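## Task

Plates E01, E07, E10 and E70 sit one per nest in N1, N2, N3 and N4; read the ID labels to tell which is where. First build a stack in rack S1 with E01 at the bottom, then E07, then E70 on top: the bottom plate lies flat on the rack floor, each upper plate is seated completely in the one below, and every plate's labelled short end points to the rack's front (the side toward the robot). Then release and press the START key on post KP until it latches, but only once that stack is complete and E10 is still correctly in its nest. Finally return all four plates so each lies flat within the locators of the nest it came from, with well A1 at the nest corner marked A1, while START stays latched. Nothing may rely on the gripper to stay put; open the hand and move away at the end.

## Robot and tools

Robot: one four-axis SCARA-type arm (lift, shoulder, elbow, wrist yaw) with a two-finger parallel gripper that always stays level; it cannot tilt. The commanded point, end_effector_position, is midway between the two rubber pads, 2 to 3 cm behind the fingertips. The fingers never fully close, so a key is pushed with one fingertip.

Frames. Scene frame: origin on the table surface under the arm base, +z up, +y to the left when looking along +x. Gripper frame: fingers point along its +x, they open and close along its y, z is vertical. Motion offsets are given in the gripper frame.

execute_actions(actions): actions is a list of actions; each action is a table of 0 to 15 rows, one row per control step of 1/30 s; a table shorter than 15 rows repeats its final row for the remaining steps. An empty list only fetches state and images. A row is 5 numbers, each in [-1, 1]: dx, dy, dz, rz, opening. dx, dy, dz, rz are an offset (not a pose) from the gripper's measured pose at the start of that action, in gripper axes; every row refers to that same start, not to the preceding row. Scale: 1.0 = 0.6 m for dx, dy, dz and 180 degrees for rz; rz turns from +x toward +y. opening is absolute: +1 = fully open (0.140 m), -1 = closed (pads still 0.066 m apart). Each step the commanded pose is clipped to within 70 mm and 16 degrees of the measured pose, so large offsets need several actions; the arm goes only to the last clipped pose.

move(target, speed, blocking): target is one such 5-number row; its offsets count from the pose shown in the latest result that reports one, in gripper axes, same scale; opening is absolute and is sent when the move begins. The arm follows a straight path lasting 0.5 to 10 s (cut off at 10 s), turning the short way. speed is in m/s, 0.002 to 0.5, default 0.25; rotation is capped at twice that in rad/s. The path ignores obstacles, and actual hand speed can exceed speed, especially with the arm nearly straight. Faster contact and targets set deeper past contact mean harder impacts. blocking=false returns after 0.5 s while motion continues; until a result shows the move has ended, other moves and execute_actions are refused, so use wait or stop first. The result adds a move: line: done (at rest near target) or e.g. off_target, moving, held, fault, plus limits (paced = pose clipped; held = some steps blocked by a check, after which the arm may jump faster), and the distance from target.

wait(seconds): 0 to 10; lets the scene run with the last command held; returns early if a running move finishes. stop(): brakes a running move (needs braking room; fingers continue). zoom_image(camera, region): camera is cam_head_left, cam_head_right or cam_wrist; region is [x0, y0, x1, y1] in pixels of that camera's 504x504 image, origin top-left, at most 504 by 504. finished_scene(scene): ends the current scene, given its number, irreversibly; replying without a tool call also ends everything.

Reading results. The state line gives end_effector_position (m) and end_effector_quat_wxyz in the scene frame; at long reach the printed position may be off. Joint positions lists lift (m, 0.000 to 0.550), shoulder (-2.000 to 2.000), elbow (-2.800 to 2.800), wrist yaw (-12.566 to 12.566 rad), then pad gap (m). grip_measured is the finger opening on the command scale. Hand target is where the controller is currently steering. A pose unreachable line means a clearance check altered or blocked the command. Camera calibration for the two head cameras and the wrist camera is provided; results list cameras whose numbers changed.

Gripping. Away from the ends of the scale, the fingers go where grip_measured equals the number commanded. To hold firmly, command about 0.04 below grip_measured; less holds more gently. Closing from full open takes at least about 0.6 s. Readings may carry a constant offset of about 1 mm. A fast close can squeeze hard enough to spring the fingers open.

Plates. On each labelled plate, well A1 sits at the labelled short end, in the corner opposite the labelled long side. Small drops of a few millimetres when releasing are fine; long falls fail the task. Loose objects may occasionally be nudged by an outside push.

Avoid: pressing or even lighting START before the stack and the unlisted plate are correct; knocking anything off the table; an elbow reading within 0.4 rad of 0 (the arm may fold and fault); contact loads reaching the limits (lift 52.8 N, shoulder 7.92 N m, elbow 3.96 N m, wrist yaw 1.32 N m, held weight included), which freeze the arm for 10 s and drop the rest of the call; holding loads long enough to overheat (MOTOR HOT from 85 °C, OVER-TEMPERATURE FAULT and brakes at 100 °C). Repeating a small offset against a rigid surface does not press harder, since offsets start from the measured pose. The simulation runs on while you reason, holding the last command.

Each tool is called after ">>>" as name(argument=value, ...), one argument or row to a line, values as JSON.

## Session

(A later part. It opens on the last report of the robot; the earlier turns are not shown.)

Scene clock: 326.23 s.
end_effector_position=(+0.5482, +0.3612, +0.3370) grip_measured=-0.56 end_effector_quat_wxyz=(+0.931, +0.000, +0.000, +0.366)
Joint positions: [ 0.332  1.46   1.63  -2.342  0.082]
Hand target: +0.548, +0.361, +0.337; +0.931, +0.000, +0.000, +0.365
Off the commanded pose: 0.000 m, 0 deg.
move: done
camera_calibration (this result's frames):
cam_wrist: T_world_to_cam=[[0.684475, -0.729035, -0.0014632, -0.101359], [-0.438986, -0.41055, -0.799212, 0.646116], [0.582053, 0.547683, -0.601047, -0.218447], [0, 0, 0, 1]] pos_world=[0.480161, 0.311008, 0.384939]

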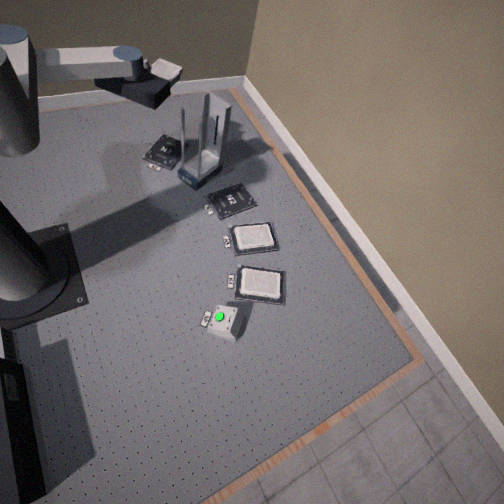

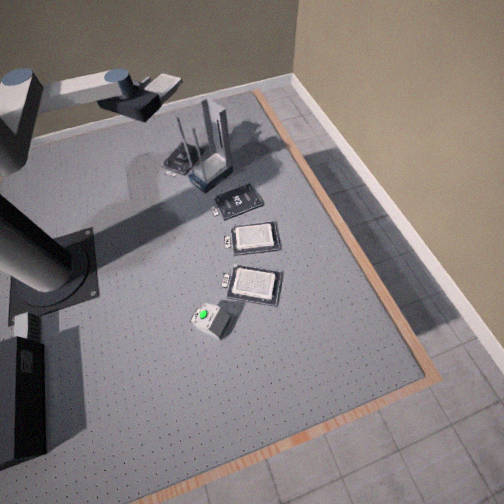

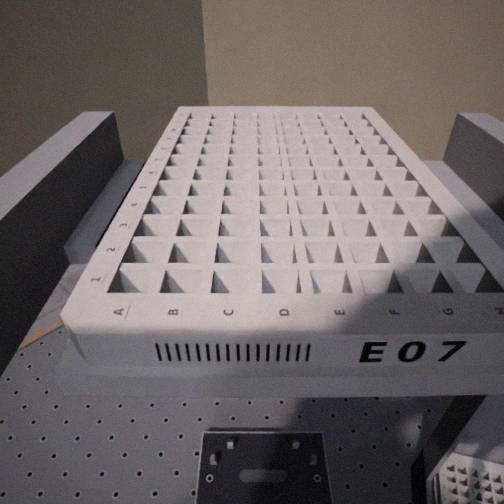

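>>> move(
  target=[0.00017, -0.00033, -0.4617, -0.0002, -0.61],
  speed=0.25,
)

>>> move(
  target=[0, 0, -0.041, 0, -0.61],
  speed=0.025,
)

Scene clock: 330.83 s.
end_effector_position=(+0.5483, +0.3612, +0.0599) grip_measured=-0.56 end_effector_quat_wxyz=(+0.931, +0.000, +0.000, +0.365)
Joint positions: [ 0.055  1.46   1.63  -2.342  0.082]
Hand target: +0.548, +0.361, +0.060; +0.931, +0.000, +0.000, +0.365
Off the commanded pose: 0.000 m, 0 deg.
move: done
camera_calibration (this result's frames):
cam_wrist: T_world_to_cam=[[0.684246, -0.72925, -0.0014632, -0.101671], [-0.439115, -0.410412, -0.799212, 0.424725], [0.582225, 0.5475, -0.601047, -0.385091], [0, 0, 0, 1]] pos_world=[0.480281, 0.311005, 0.107839]

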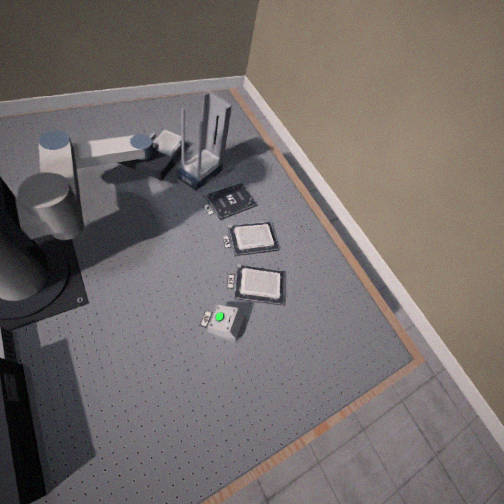

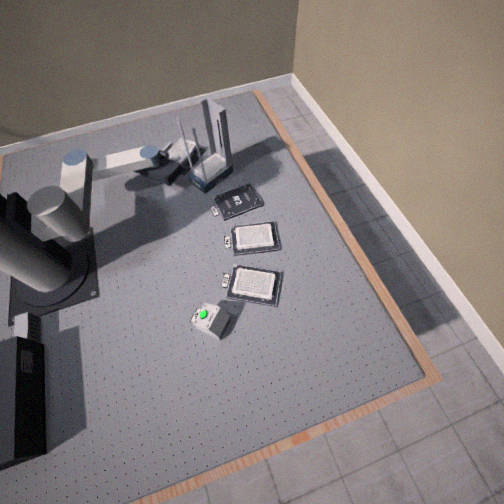

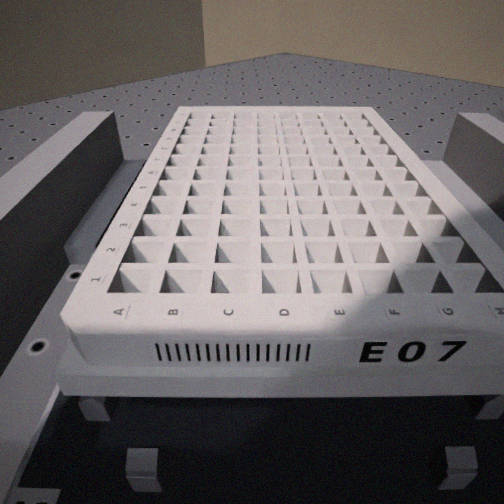

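Scene clock: 332.03 s.
end_effector_position=(+0.5483, +0.3612, +0.0353) grip_measured=-0.56 end_effector_quat_wxyz=(+0.931, +0.000, +0.000, +0.365)
Joint positions: [ 0.03   1.46   1.63  -2.342  0.082]
Hand target: +0.548, +0.361, +0.035; +0.931, +0.000, +0.000, +0.365
Off the commanded pose: 0.000 m, 0 deg.
move: done
camera_calibration (this result's frames):
cam_wrist: T_world_to_cam=[[0.684249, -0.729247, -0.0014632, -0.101706], [-0.439113, -0.410414, -0.799212, 0.405001], [0.582223, 0.547503, -0.601047, -0.399921], [0, 0, 0, 1]] pos_world=[0.480277, 0.311007, 0.0831617]

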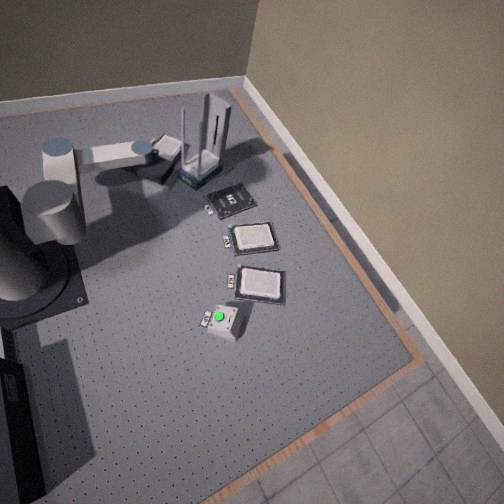

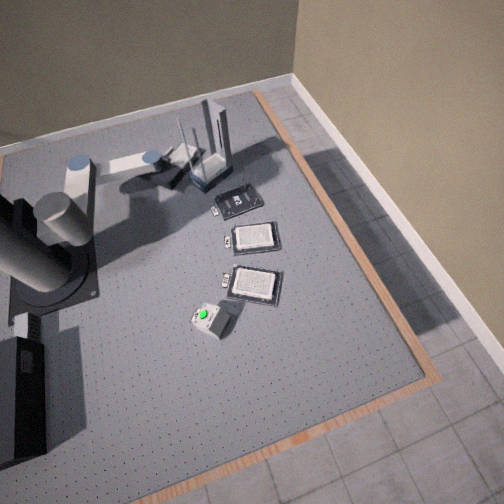

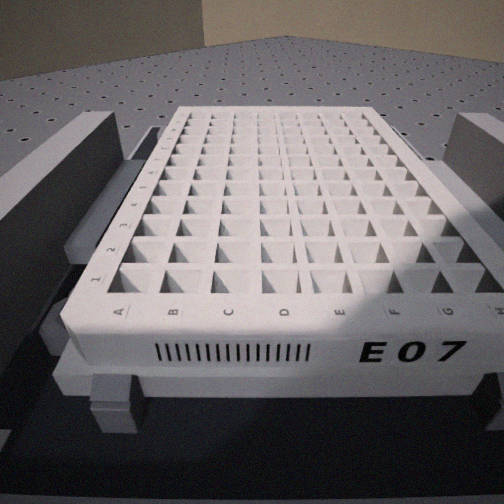

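>>> execute_actions(
  actions=[
    [[0,0,0,0,-0.5],[0,0,0,0,-0.45],[0,0,0,0,-0.4],[0,0,0,0,-0.3],[0,0,0,0,-0.2],[0,0,0,0,-0.1],[0,0,0,0,0.0],[0,0,0,0,0.1],[0,0,0,0,0.2]],
    [[0,0,0,0,0.2]],
  ],
)

>>> move(
  target=[-0.175, 0, 0.0482, 0, 0.2],
  speed=0.18,
)

Scene clock: 337.33 s.
end_effector_position=(+0.5483, +0.3612, +0.0353) grip_measured=+0.20 end_effector_quat_wxyz=(+0.931, +0.000, +0.000, +0.365)
Joint positions: [ 0.03   1.46   1.63  -2.342  0.11 ]
Hand target: +0.548, +0.361, +0.035; +0.931, +0.000, +0.000, +0.365
Off the commanded pose: 0.000 m, 0 deg.
camera_calibration (this result's frames):
cam_wrist: T_world_to_cam=[[0.684247, -0.729249, -0.0014632, -0.101704], [-0.439114, -0.410413, -0.799212, 0.405002], [0.582224, 0.547501, -0.601047, -0.399922], [0, 0, 0, 1]] pos_world=[0.480277, 0.311007, 0.0831617]

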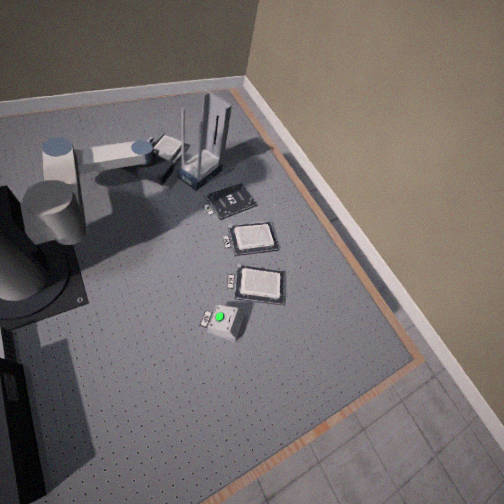

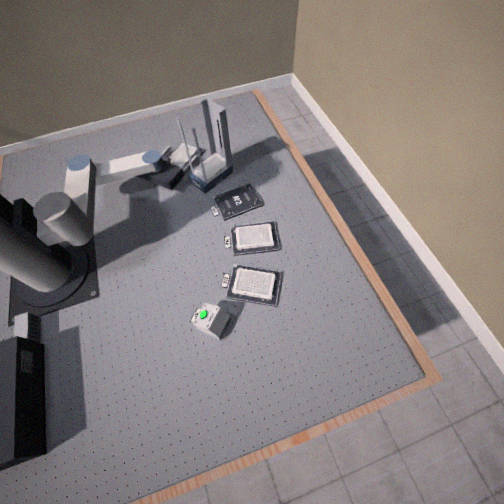

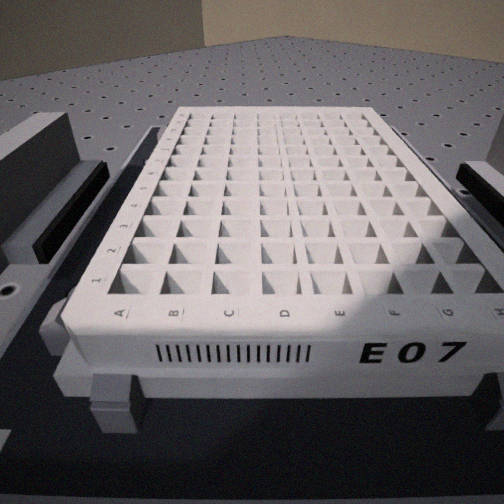

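Scene clock: 338.30 s.
end_effector_position=(+0.4713, +0.2897, +0.0642) grip_measured=+0.20 end_effector_quat_wxyz=(+0.931, +0.000, +0.000, +0.365)
Joint positions: [ 0.059  1.682  1.102 -2.037  0.11 ]
Hand target: +0.471, +0.290, +0.064; +0.931, +0.000, +0.000, +0.365
Off the commanded pose: 0.000 m, 0 deg.
move: done
camera_calibration (this result's frames):
cam_wrist: T_world_to_cam=[[0.684031, -0.729452, -0.0014632, -0.101], [-0.439236, -0.410282, -0.799212, 0.365033], [0.582387, 0.547328, -0.601047, -0.29855], [0, 0, 0, 1]] pos_world=[0.403294, 0.239497, 0.112148]

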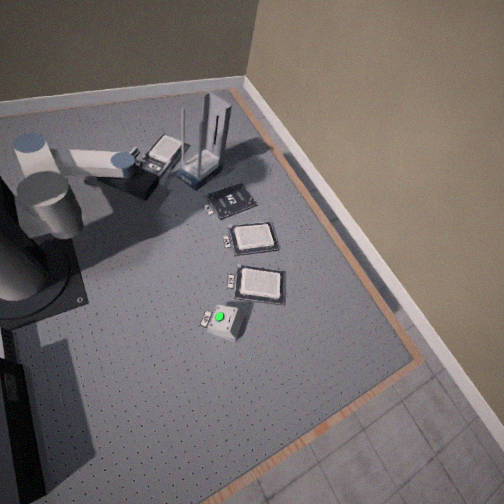

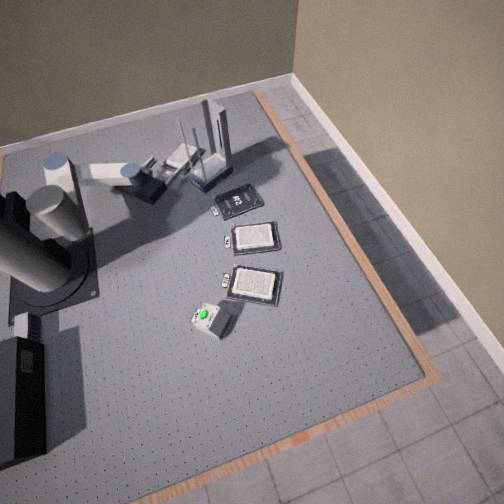

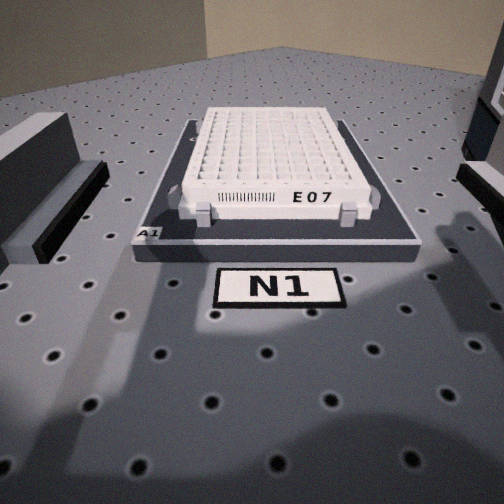

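>>> move(
  target=[-0.0618, -0.2185, 0, -0.09077, 0.2],
  speed=0.25,
)

Scene clock: 341.97 s.
end_effector_position=(+0.5334, +0.1682, +0.0642) grip_measured=+0.20 end_effector_quat_wxyz=(+0.973, +0.000, +0.000, +0.229)
Joint positions: [ 0.059  1.351  1.019 -1.908  0.11 ]
Hand target: +0.533, +0.168, +0.064; +0.973, +0.000, +0.000, +0.229
Off the commanded pose: 0.000 m, 0 deg.
move: done
camera_calibration (this result's frames):
cam_wrist: T_world_to_cam=[[0.450633, -0.892708, -0.0014632, -0.0800424], [-0.537088, -0.269809, -0.799212, 0.371015], [0.713068, 0.360938, -0.601047, -0.306558], [0, 0, 0, 1]] pos_world=[0.453934, 0.139297, 0.112147]

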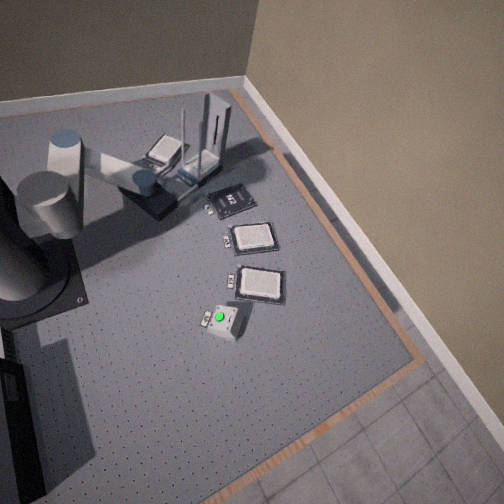

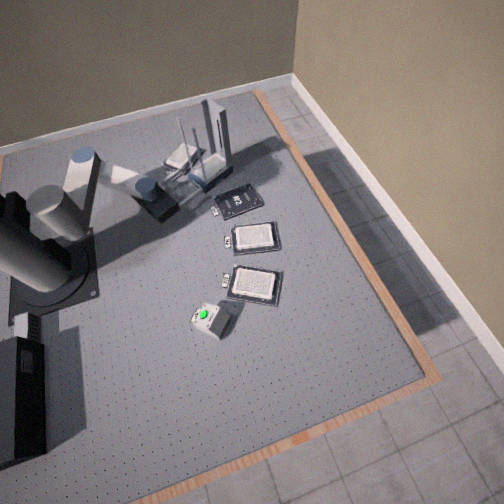

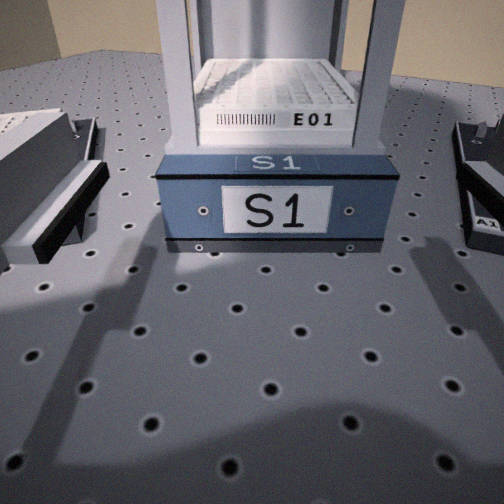

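>>> move(
  target=[0.19992, 0.0002, 0, 0.0001, 0.2],
  speed=0.17,
)

>>> execute_actions(
  actions=[
    [[0,0,0,0,0.1],[0,0,0,0,0.0],[0,0,0,0,-0.1],[0,0,0,0,-0.2],[0,0,0,0,-0.25],[0,0,0,0,-0.3],[0,0,0,0,-0.34],[0,0,0,0,-0.38],[0,0,0,0,-0.41],[0,0,0,0,-0.44],[0,0,0,0,-0.46],[0,0,0,0,-0.48],[0,0,0,0,-0.5],[0,0,0,0,-0.51],[0,0,0,0,-0.52]],
    [[0,0,0,0,-0.53],[0,0,0,0,-0.54],[0,0,0,0,-0.55],[0,0,0,0,-0.56],[0,0,0,0,-0.57],[0,0,0,0,-0.58],[0,0,0,0,-0.59],[0,0,0,0,-0.6],[0,0,0,0,-0.61]],
  ],
)

Scene clock: 347.57 s.
end_effector_position=(+0.6407, +0.2219, +0.0642) grip_measured=+0.20 end_effector_quat_wxyz=(+0.973, +0.000, +0.000, +0.229)
Joint positions: [ 0.059  1.13   1.61  -2.277  0.11 ]
Hand target: +0.641, +0.222, +0.064; +0.973, +0.000, +0.000, +0.229
Off the commanded pose: 0.000 m, 0 deg.
move: done
camera_calibration (this result's frames):
cam_wrist: T_world_to_cam=[[0.451202, -0.892421, -0.0014632, -0.0809205], [-0.536916, -0.270151, -0.799212, 0.443115], [0.712838, 0.361392, -0.601047, -0.402427], [0, 0, 0, 1]] pos_world=[0.561292, 0.192927, 0.112147]

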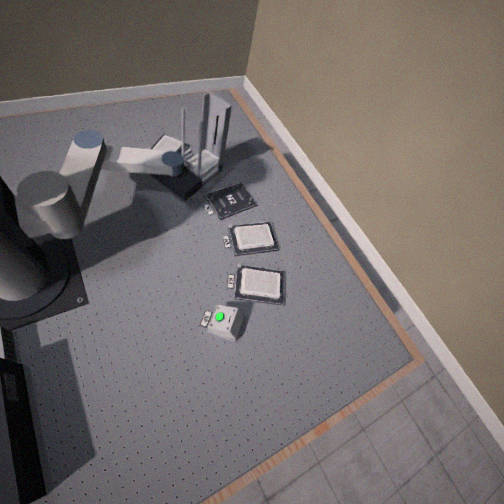

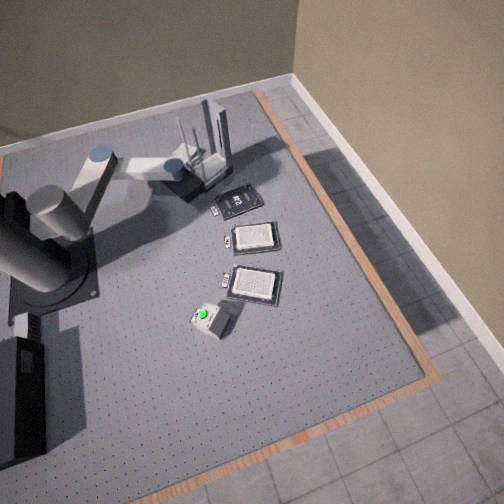

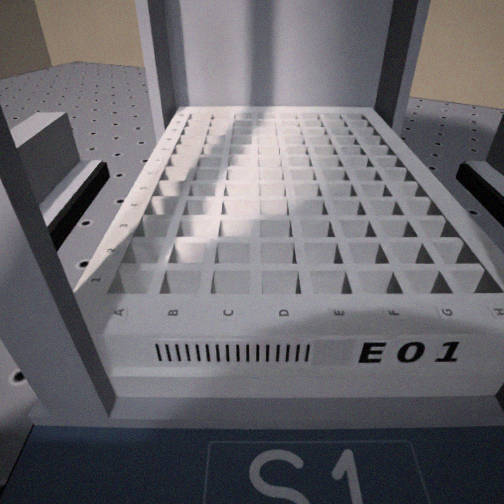

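Scene clock: 348.57 s.
end_effector_position=(+0.6407, +0.2219, +0.0642) grip_measured=-0.56 end_effector_quat_wxyz=(+0.973, +0.000, +0.000, +0.229)
Joint positions: [ 0.059  1.13   1.61  -2.277  0.082]
Hand target: +0.641, +0.222, +0.064; +0.973, +0.000, +0.000, +0.229
Off the commanded pose: 0.000 m, 0 deg.
camera_calibration (this result's frames):
cam_wrist: T_world_to_cam=[[0.451211, -0.892416, -0.0014632, -0.0809258], [-0.536913, -0.270156, -0.799212, 0.443115], [0.712834, 0.361399, -0.601047, -0.402426], [0, 0, 0, 1]] pos_world=[0.561292, 0.192927, 0.112147]

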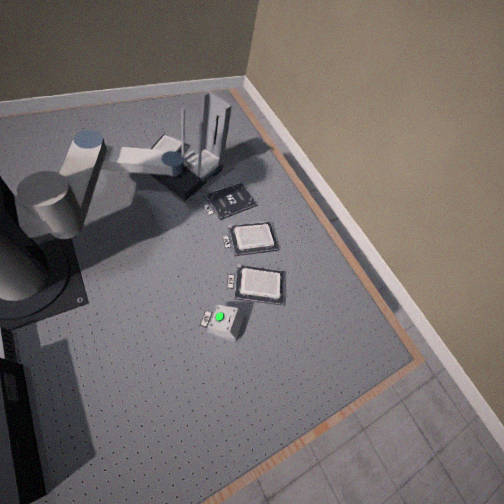

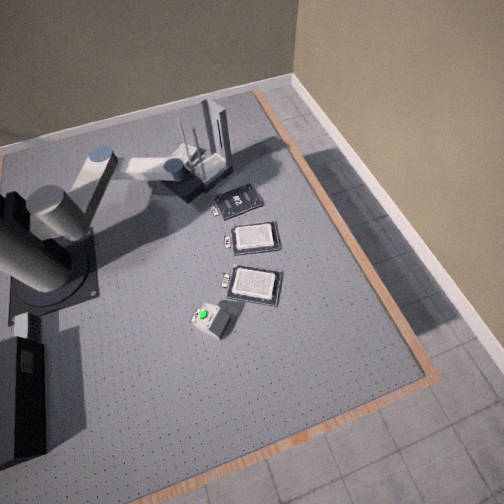

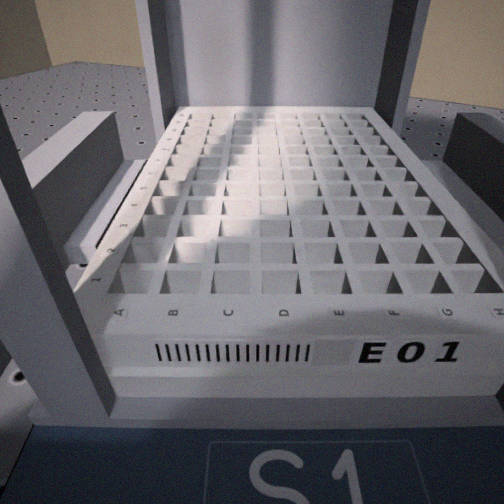

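>>> move(
  target=[0, 0, 0.4547, 0, -0.61],
  speed=0.18,
)

>>> move(
  target=[-0.05113, -0.2811, 0, -0.12087, -0.61],
  speed=0.2,
)

Scene clock: 354.37 s.
end_effector_position=(+0.6407, +0.2219, +0.3371) grip_measured=-0.56 end_effector_quat_wxyz=(+0.973, +0.000, +0.000, +0.229)
Joint positions: [ 0.332  1.13   1.61  -2.277  0.082]
Hand target: +0.641, +0.222, +0.337; +0.973, +0.000, +0.000, +0.229
Off the commanded pose: 0.000 m, 0 deg.
move: done
camera_calibration (this result's frames):
cam_wrist: T_world_to_cam=[[0.451258, -0.892392, -0.0014632, -0.0805433], [-0.536899, -0.270184, -0.799212, 0.661201], [0.712816, 0.361436, -0.601047, -0.238418], [0, 0, 0, 1]] pos_world=[0.561292, 0.192943, 0.385022]

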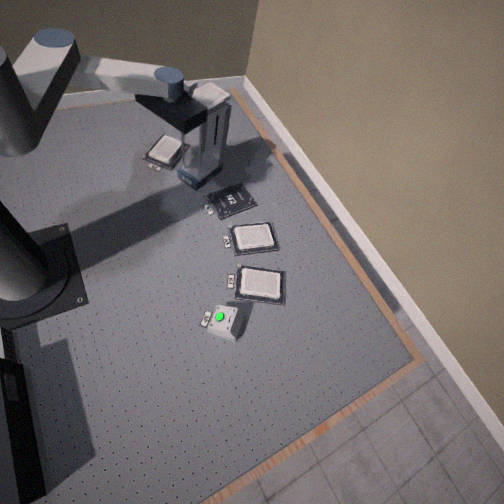

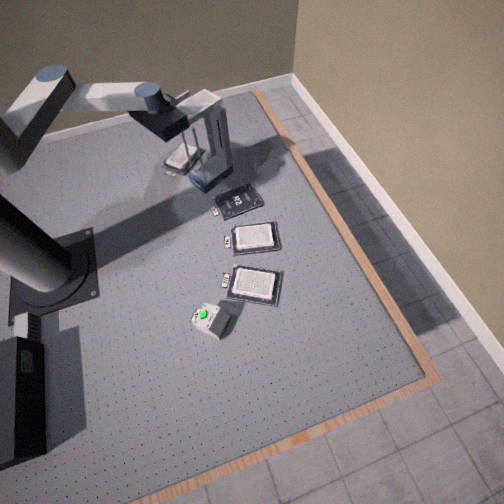

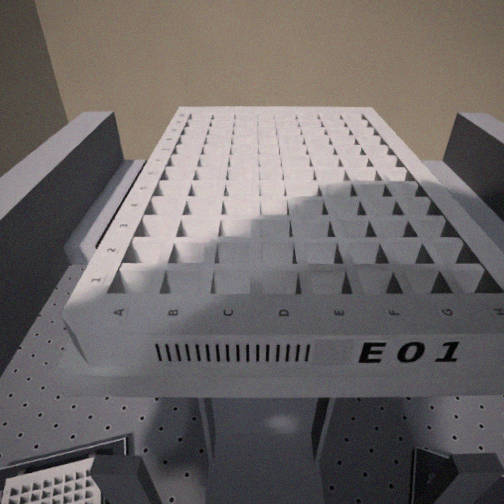

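Scene clock: 355.63 s.
end_effector_position=(+0.6886, +0.0572, +0.3371) grip_measured=-0.56 end_effector_quat_wxyz=(+0.999, +0.000, +0.000, +0.041)
Joint positions: [ 0.332  0.811  1.615 -2.344  0.082]
Hand target: +0.689, +0.057, +0.337; +0.999, +0.000, +0.000, +0.041
Off the commanded pose: 0.000 m, 0 deg.
move: done
camera_calibration (this result's frames):
cam_wrist: T_world_to_cam=[[0.0878752, -0.99613, -0.0014632, 0.00699043], [-0.598825, -0.0516524, -0.799212, 0.672537], [0.796044, 0.0711071, -0.601047, -0.253705], [0, 0, 0, 1]] pos_world=[0.604078, 0.0597417, 0.385021]

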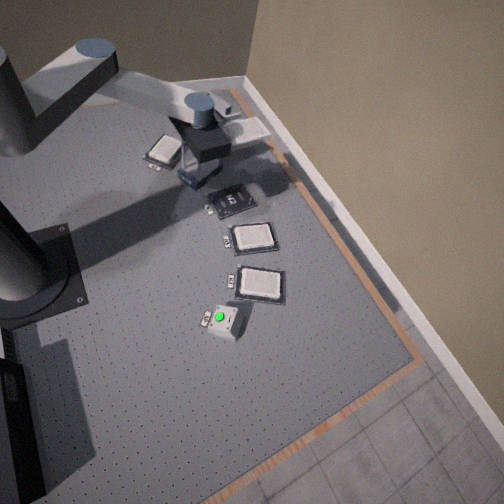

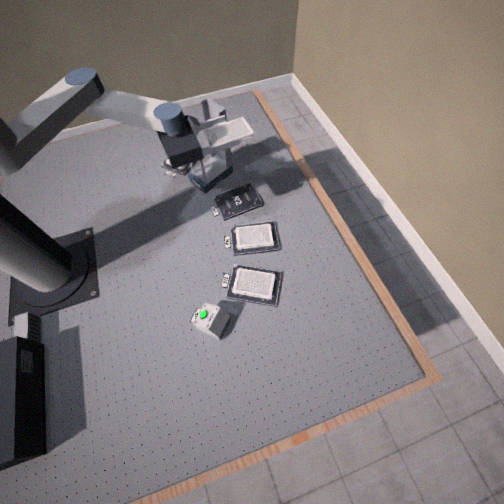

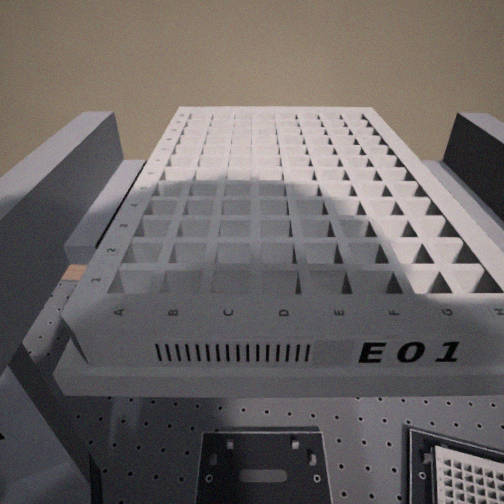

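>>> move(
  target=[0, 0.00017, -0.4618, 0.00016, -0.61],
  speed=0.25,
)

>>> move(
  target=[0, 0, -0.0407, 0, -0.61],
  speed=0.025,
)

Scene clock: 360.80 s.
end_effector_position=(+0.6886, +0.0573, +0.0600) grip_measured=-0.56 end_effector_quat_wxyz=(+0.999, +0.000, +0.000, +0.041)
Joint positions: [ 0.055  0.811  1.615 -2.344  0.082]
Hand target: +0.689, +0.057, +0.060; +0.999, +0.000, +0.000, +0.042
Off the commanded pose: 0.000 m, 0 deg.
move: done
camera_calibration (this result's frames):
cam_wrist: T_world_to_cam=[[0.0880678, -0.996113, -0.0014632, 0.00649803], [-0.598815, -0.0517681, -0.799212, 0.451024], [0.79603, 0.071261, -0.601047, -0.420286], [0, 0, 0, 1]] pos_world=[0.604068, 0.0597714, 0.107862]

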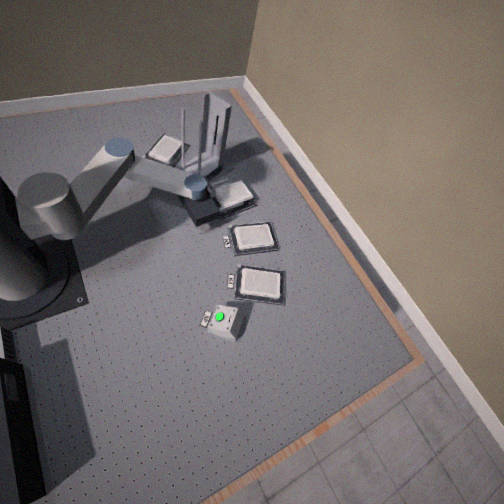

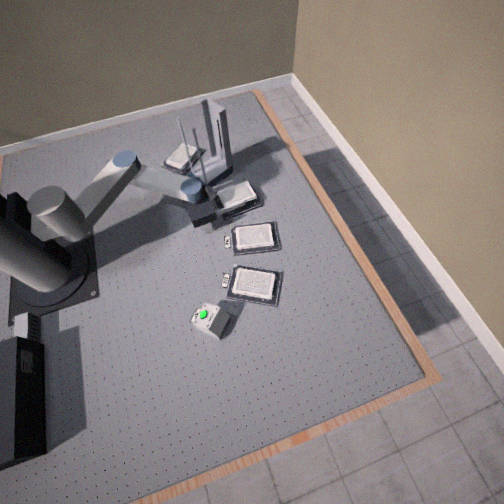

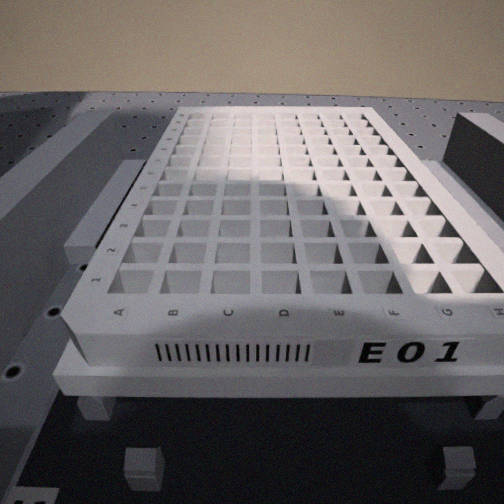

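Scene clock: 362.00 s.
end_effector_position=(+0.6886, +0.0573, +0.0355) grip_measured=-0.56 end_effector_quat_wxyz=(+0.999, +0.000, +0.000, +0.041)
Joint positions: [ 0.03   0.811  1.615 -2.344  0.082]
Hand target: +0.689, +0.057, +0.036; +0.999, +0.000, +0.000, +0.041
Off the commanded pose: 0.000 m, 0 deg.
move: done
camera_calibration (this result's frames):
cam_wrist: T_world_to_cam=[[0.0880653, -0.996114, -0.0014632, 0.00646315], [-0.598815, -0.0517666, -0.799212, 0.431446], [0.79603, 0.071259, -0.601047, -0.435009], [0, 0, 0, 1]] pos_world=[0.604068, 0.0597708, 0.0833649]

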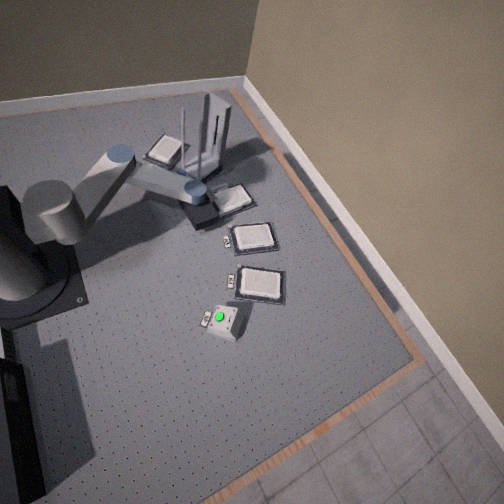

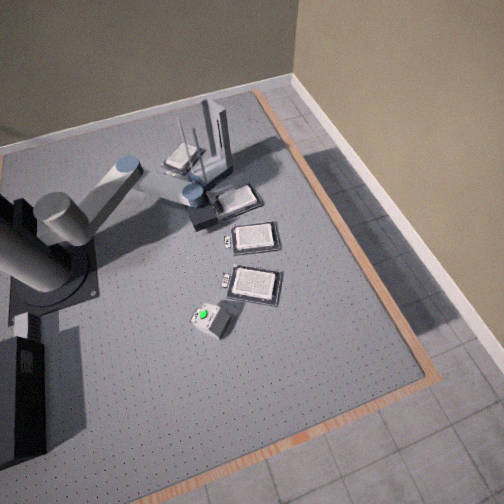

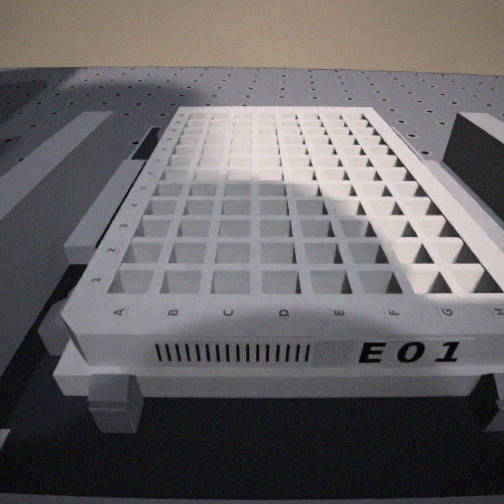

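>>> execute_actions(
  actions=[
    [[0,0,0,0,-0.5],[0,0,0,0,-0.45],[0,0,0,0,-0.4],[0,0,0,0,-0.3],[0,0,0,0,-0.2],[0,0,0,0,-0.1],[0,0,0,0,0.0]],
    [[0,0,0,0,0.0]],
  ],
)

>>> move(
  target=[-0.19, 0, 0.11, 0, 0.0],
  speed=0.18,
)

Scene clock: 367.33 s.
end_effector_position=(+0.6886, +0.0573, +0.0355) grip_measured=+0.00 end_effector_quat_wxyz=(+0.999, +0.000, +0.000, +0.041)
Joint positions: [ 0.03   0.811  1.615 -2.344  0.103]
Hand target: +0.689, +0.057, +0.035; +0.999, +0.000, +0.000, +0.041
Off the commanded pose: 0.000 m, 0 deg.
camera_calibration (this result's frames):
cam_wrist: T_world_to_cam=[[0.088062, -0.996114, -0.0014632, 0.00646513], [-0.598816, -0.0517646, -0.799212, 0.431446], [0.796031, 0.0712564, -0.601047, -0.435009], [0, 0, 0, 1]] pos_world=[0.604068, 0.0597708, 0.0833651]

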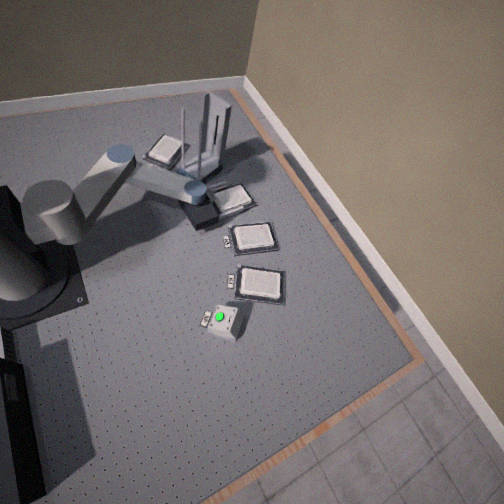

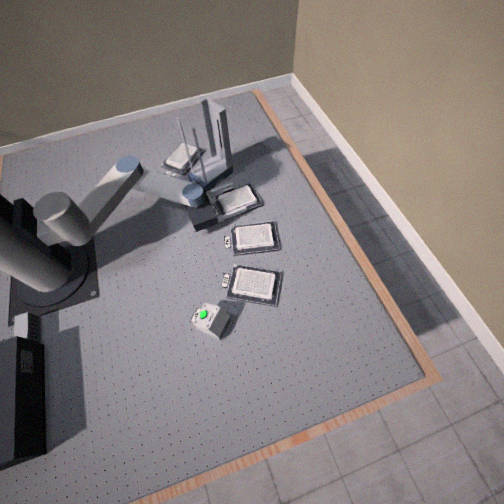

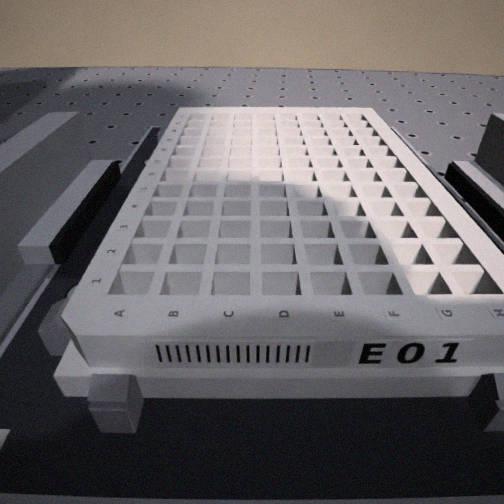

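Scene clock: 368.40 s.
end_effector_position=(+0.5749, +0.0477, +0.1015) grip_measured=+0.00 end_effector_quat_wxyz=(+0.999, +0.000, +0.000, +0.041)
Joint positions: [ 0.097  1.052  1.05  -2.019  0.103]
Hand target: +0.575, +0.048, +0.101; +0.999, +0.000, +0.000, +0.041
Off the commanded pose: 0.000 m, 0 deg.
move: done
camera_calibration (this result's frames):
cam_wrist: T_world_to_cam=[[0.0877346, -0.996143, -0.0014632, 0.0072846], [-0.598833, -0.0515678, -0.799212, 0.415681], [0.796054, 0.0709948, -0.601047, -0.30413], [0, 0, 0, 1]] pos_world=[0.490388, 0.0502839, 0.149432]

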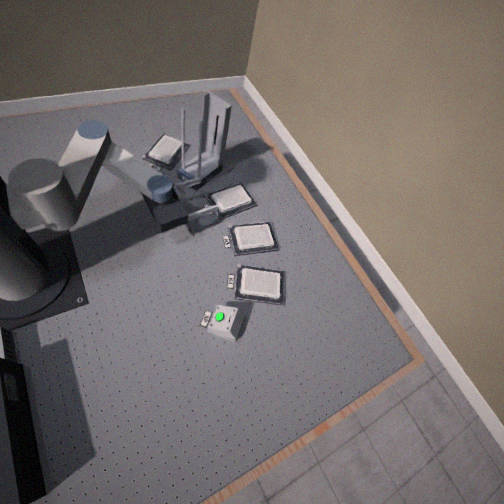

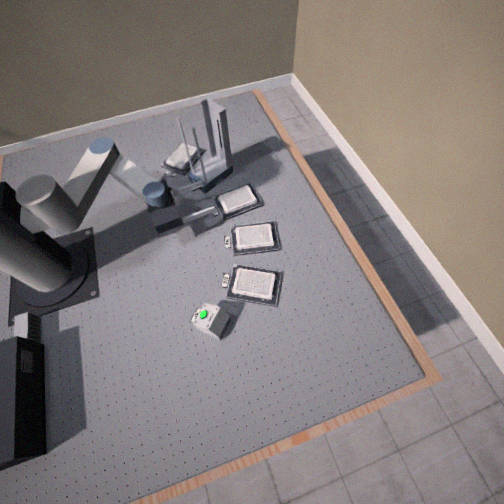

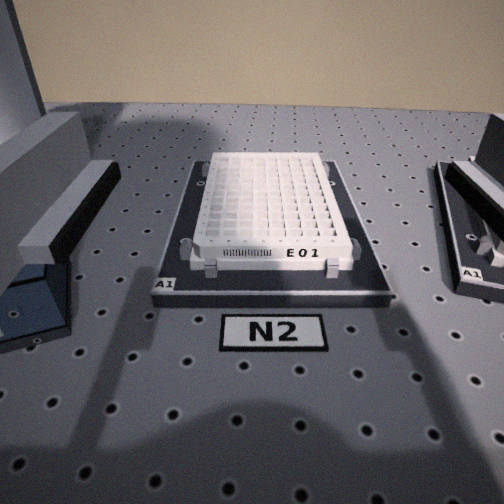

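>>> zoom_image(
  camera="cam_head_left",
  region=[130, 120, 300, 350],
)

Region (130, 120, 300, 350) of cam_head_left's 504x504 image, scaled by 2.191, with more detail than that image has; it fills the left 373 columns of this view, and the rest is white.

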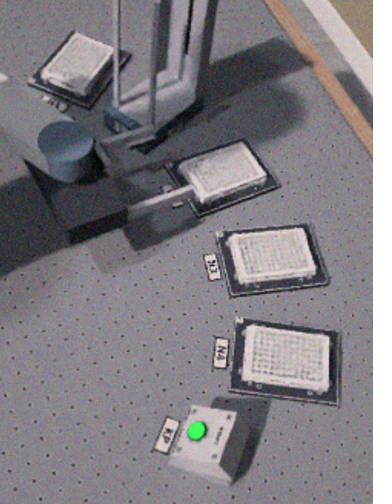

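All plates are back in their nests, START is still lit, and the gripper is clear.

>>> finished_scene(
  scene=2,
)

The scene is finished: the task was done.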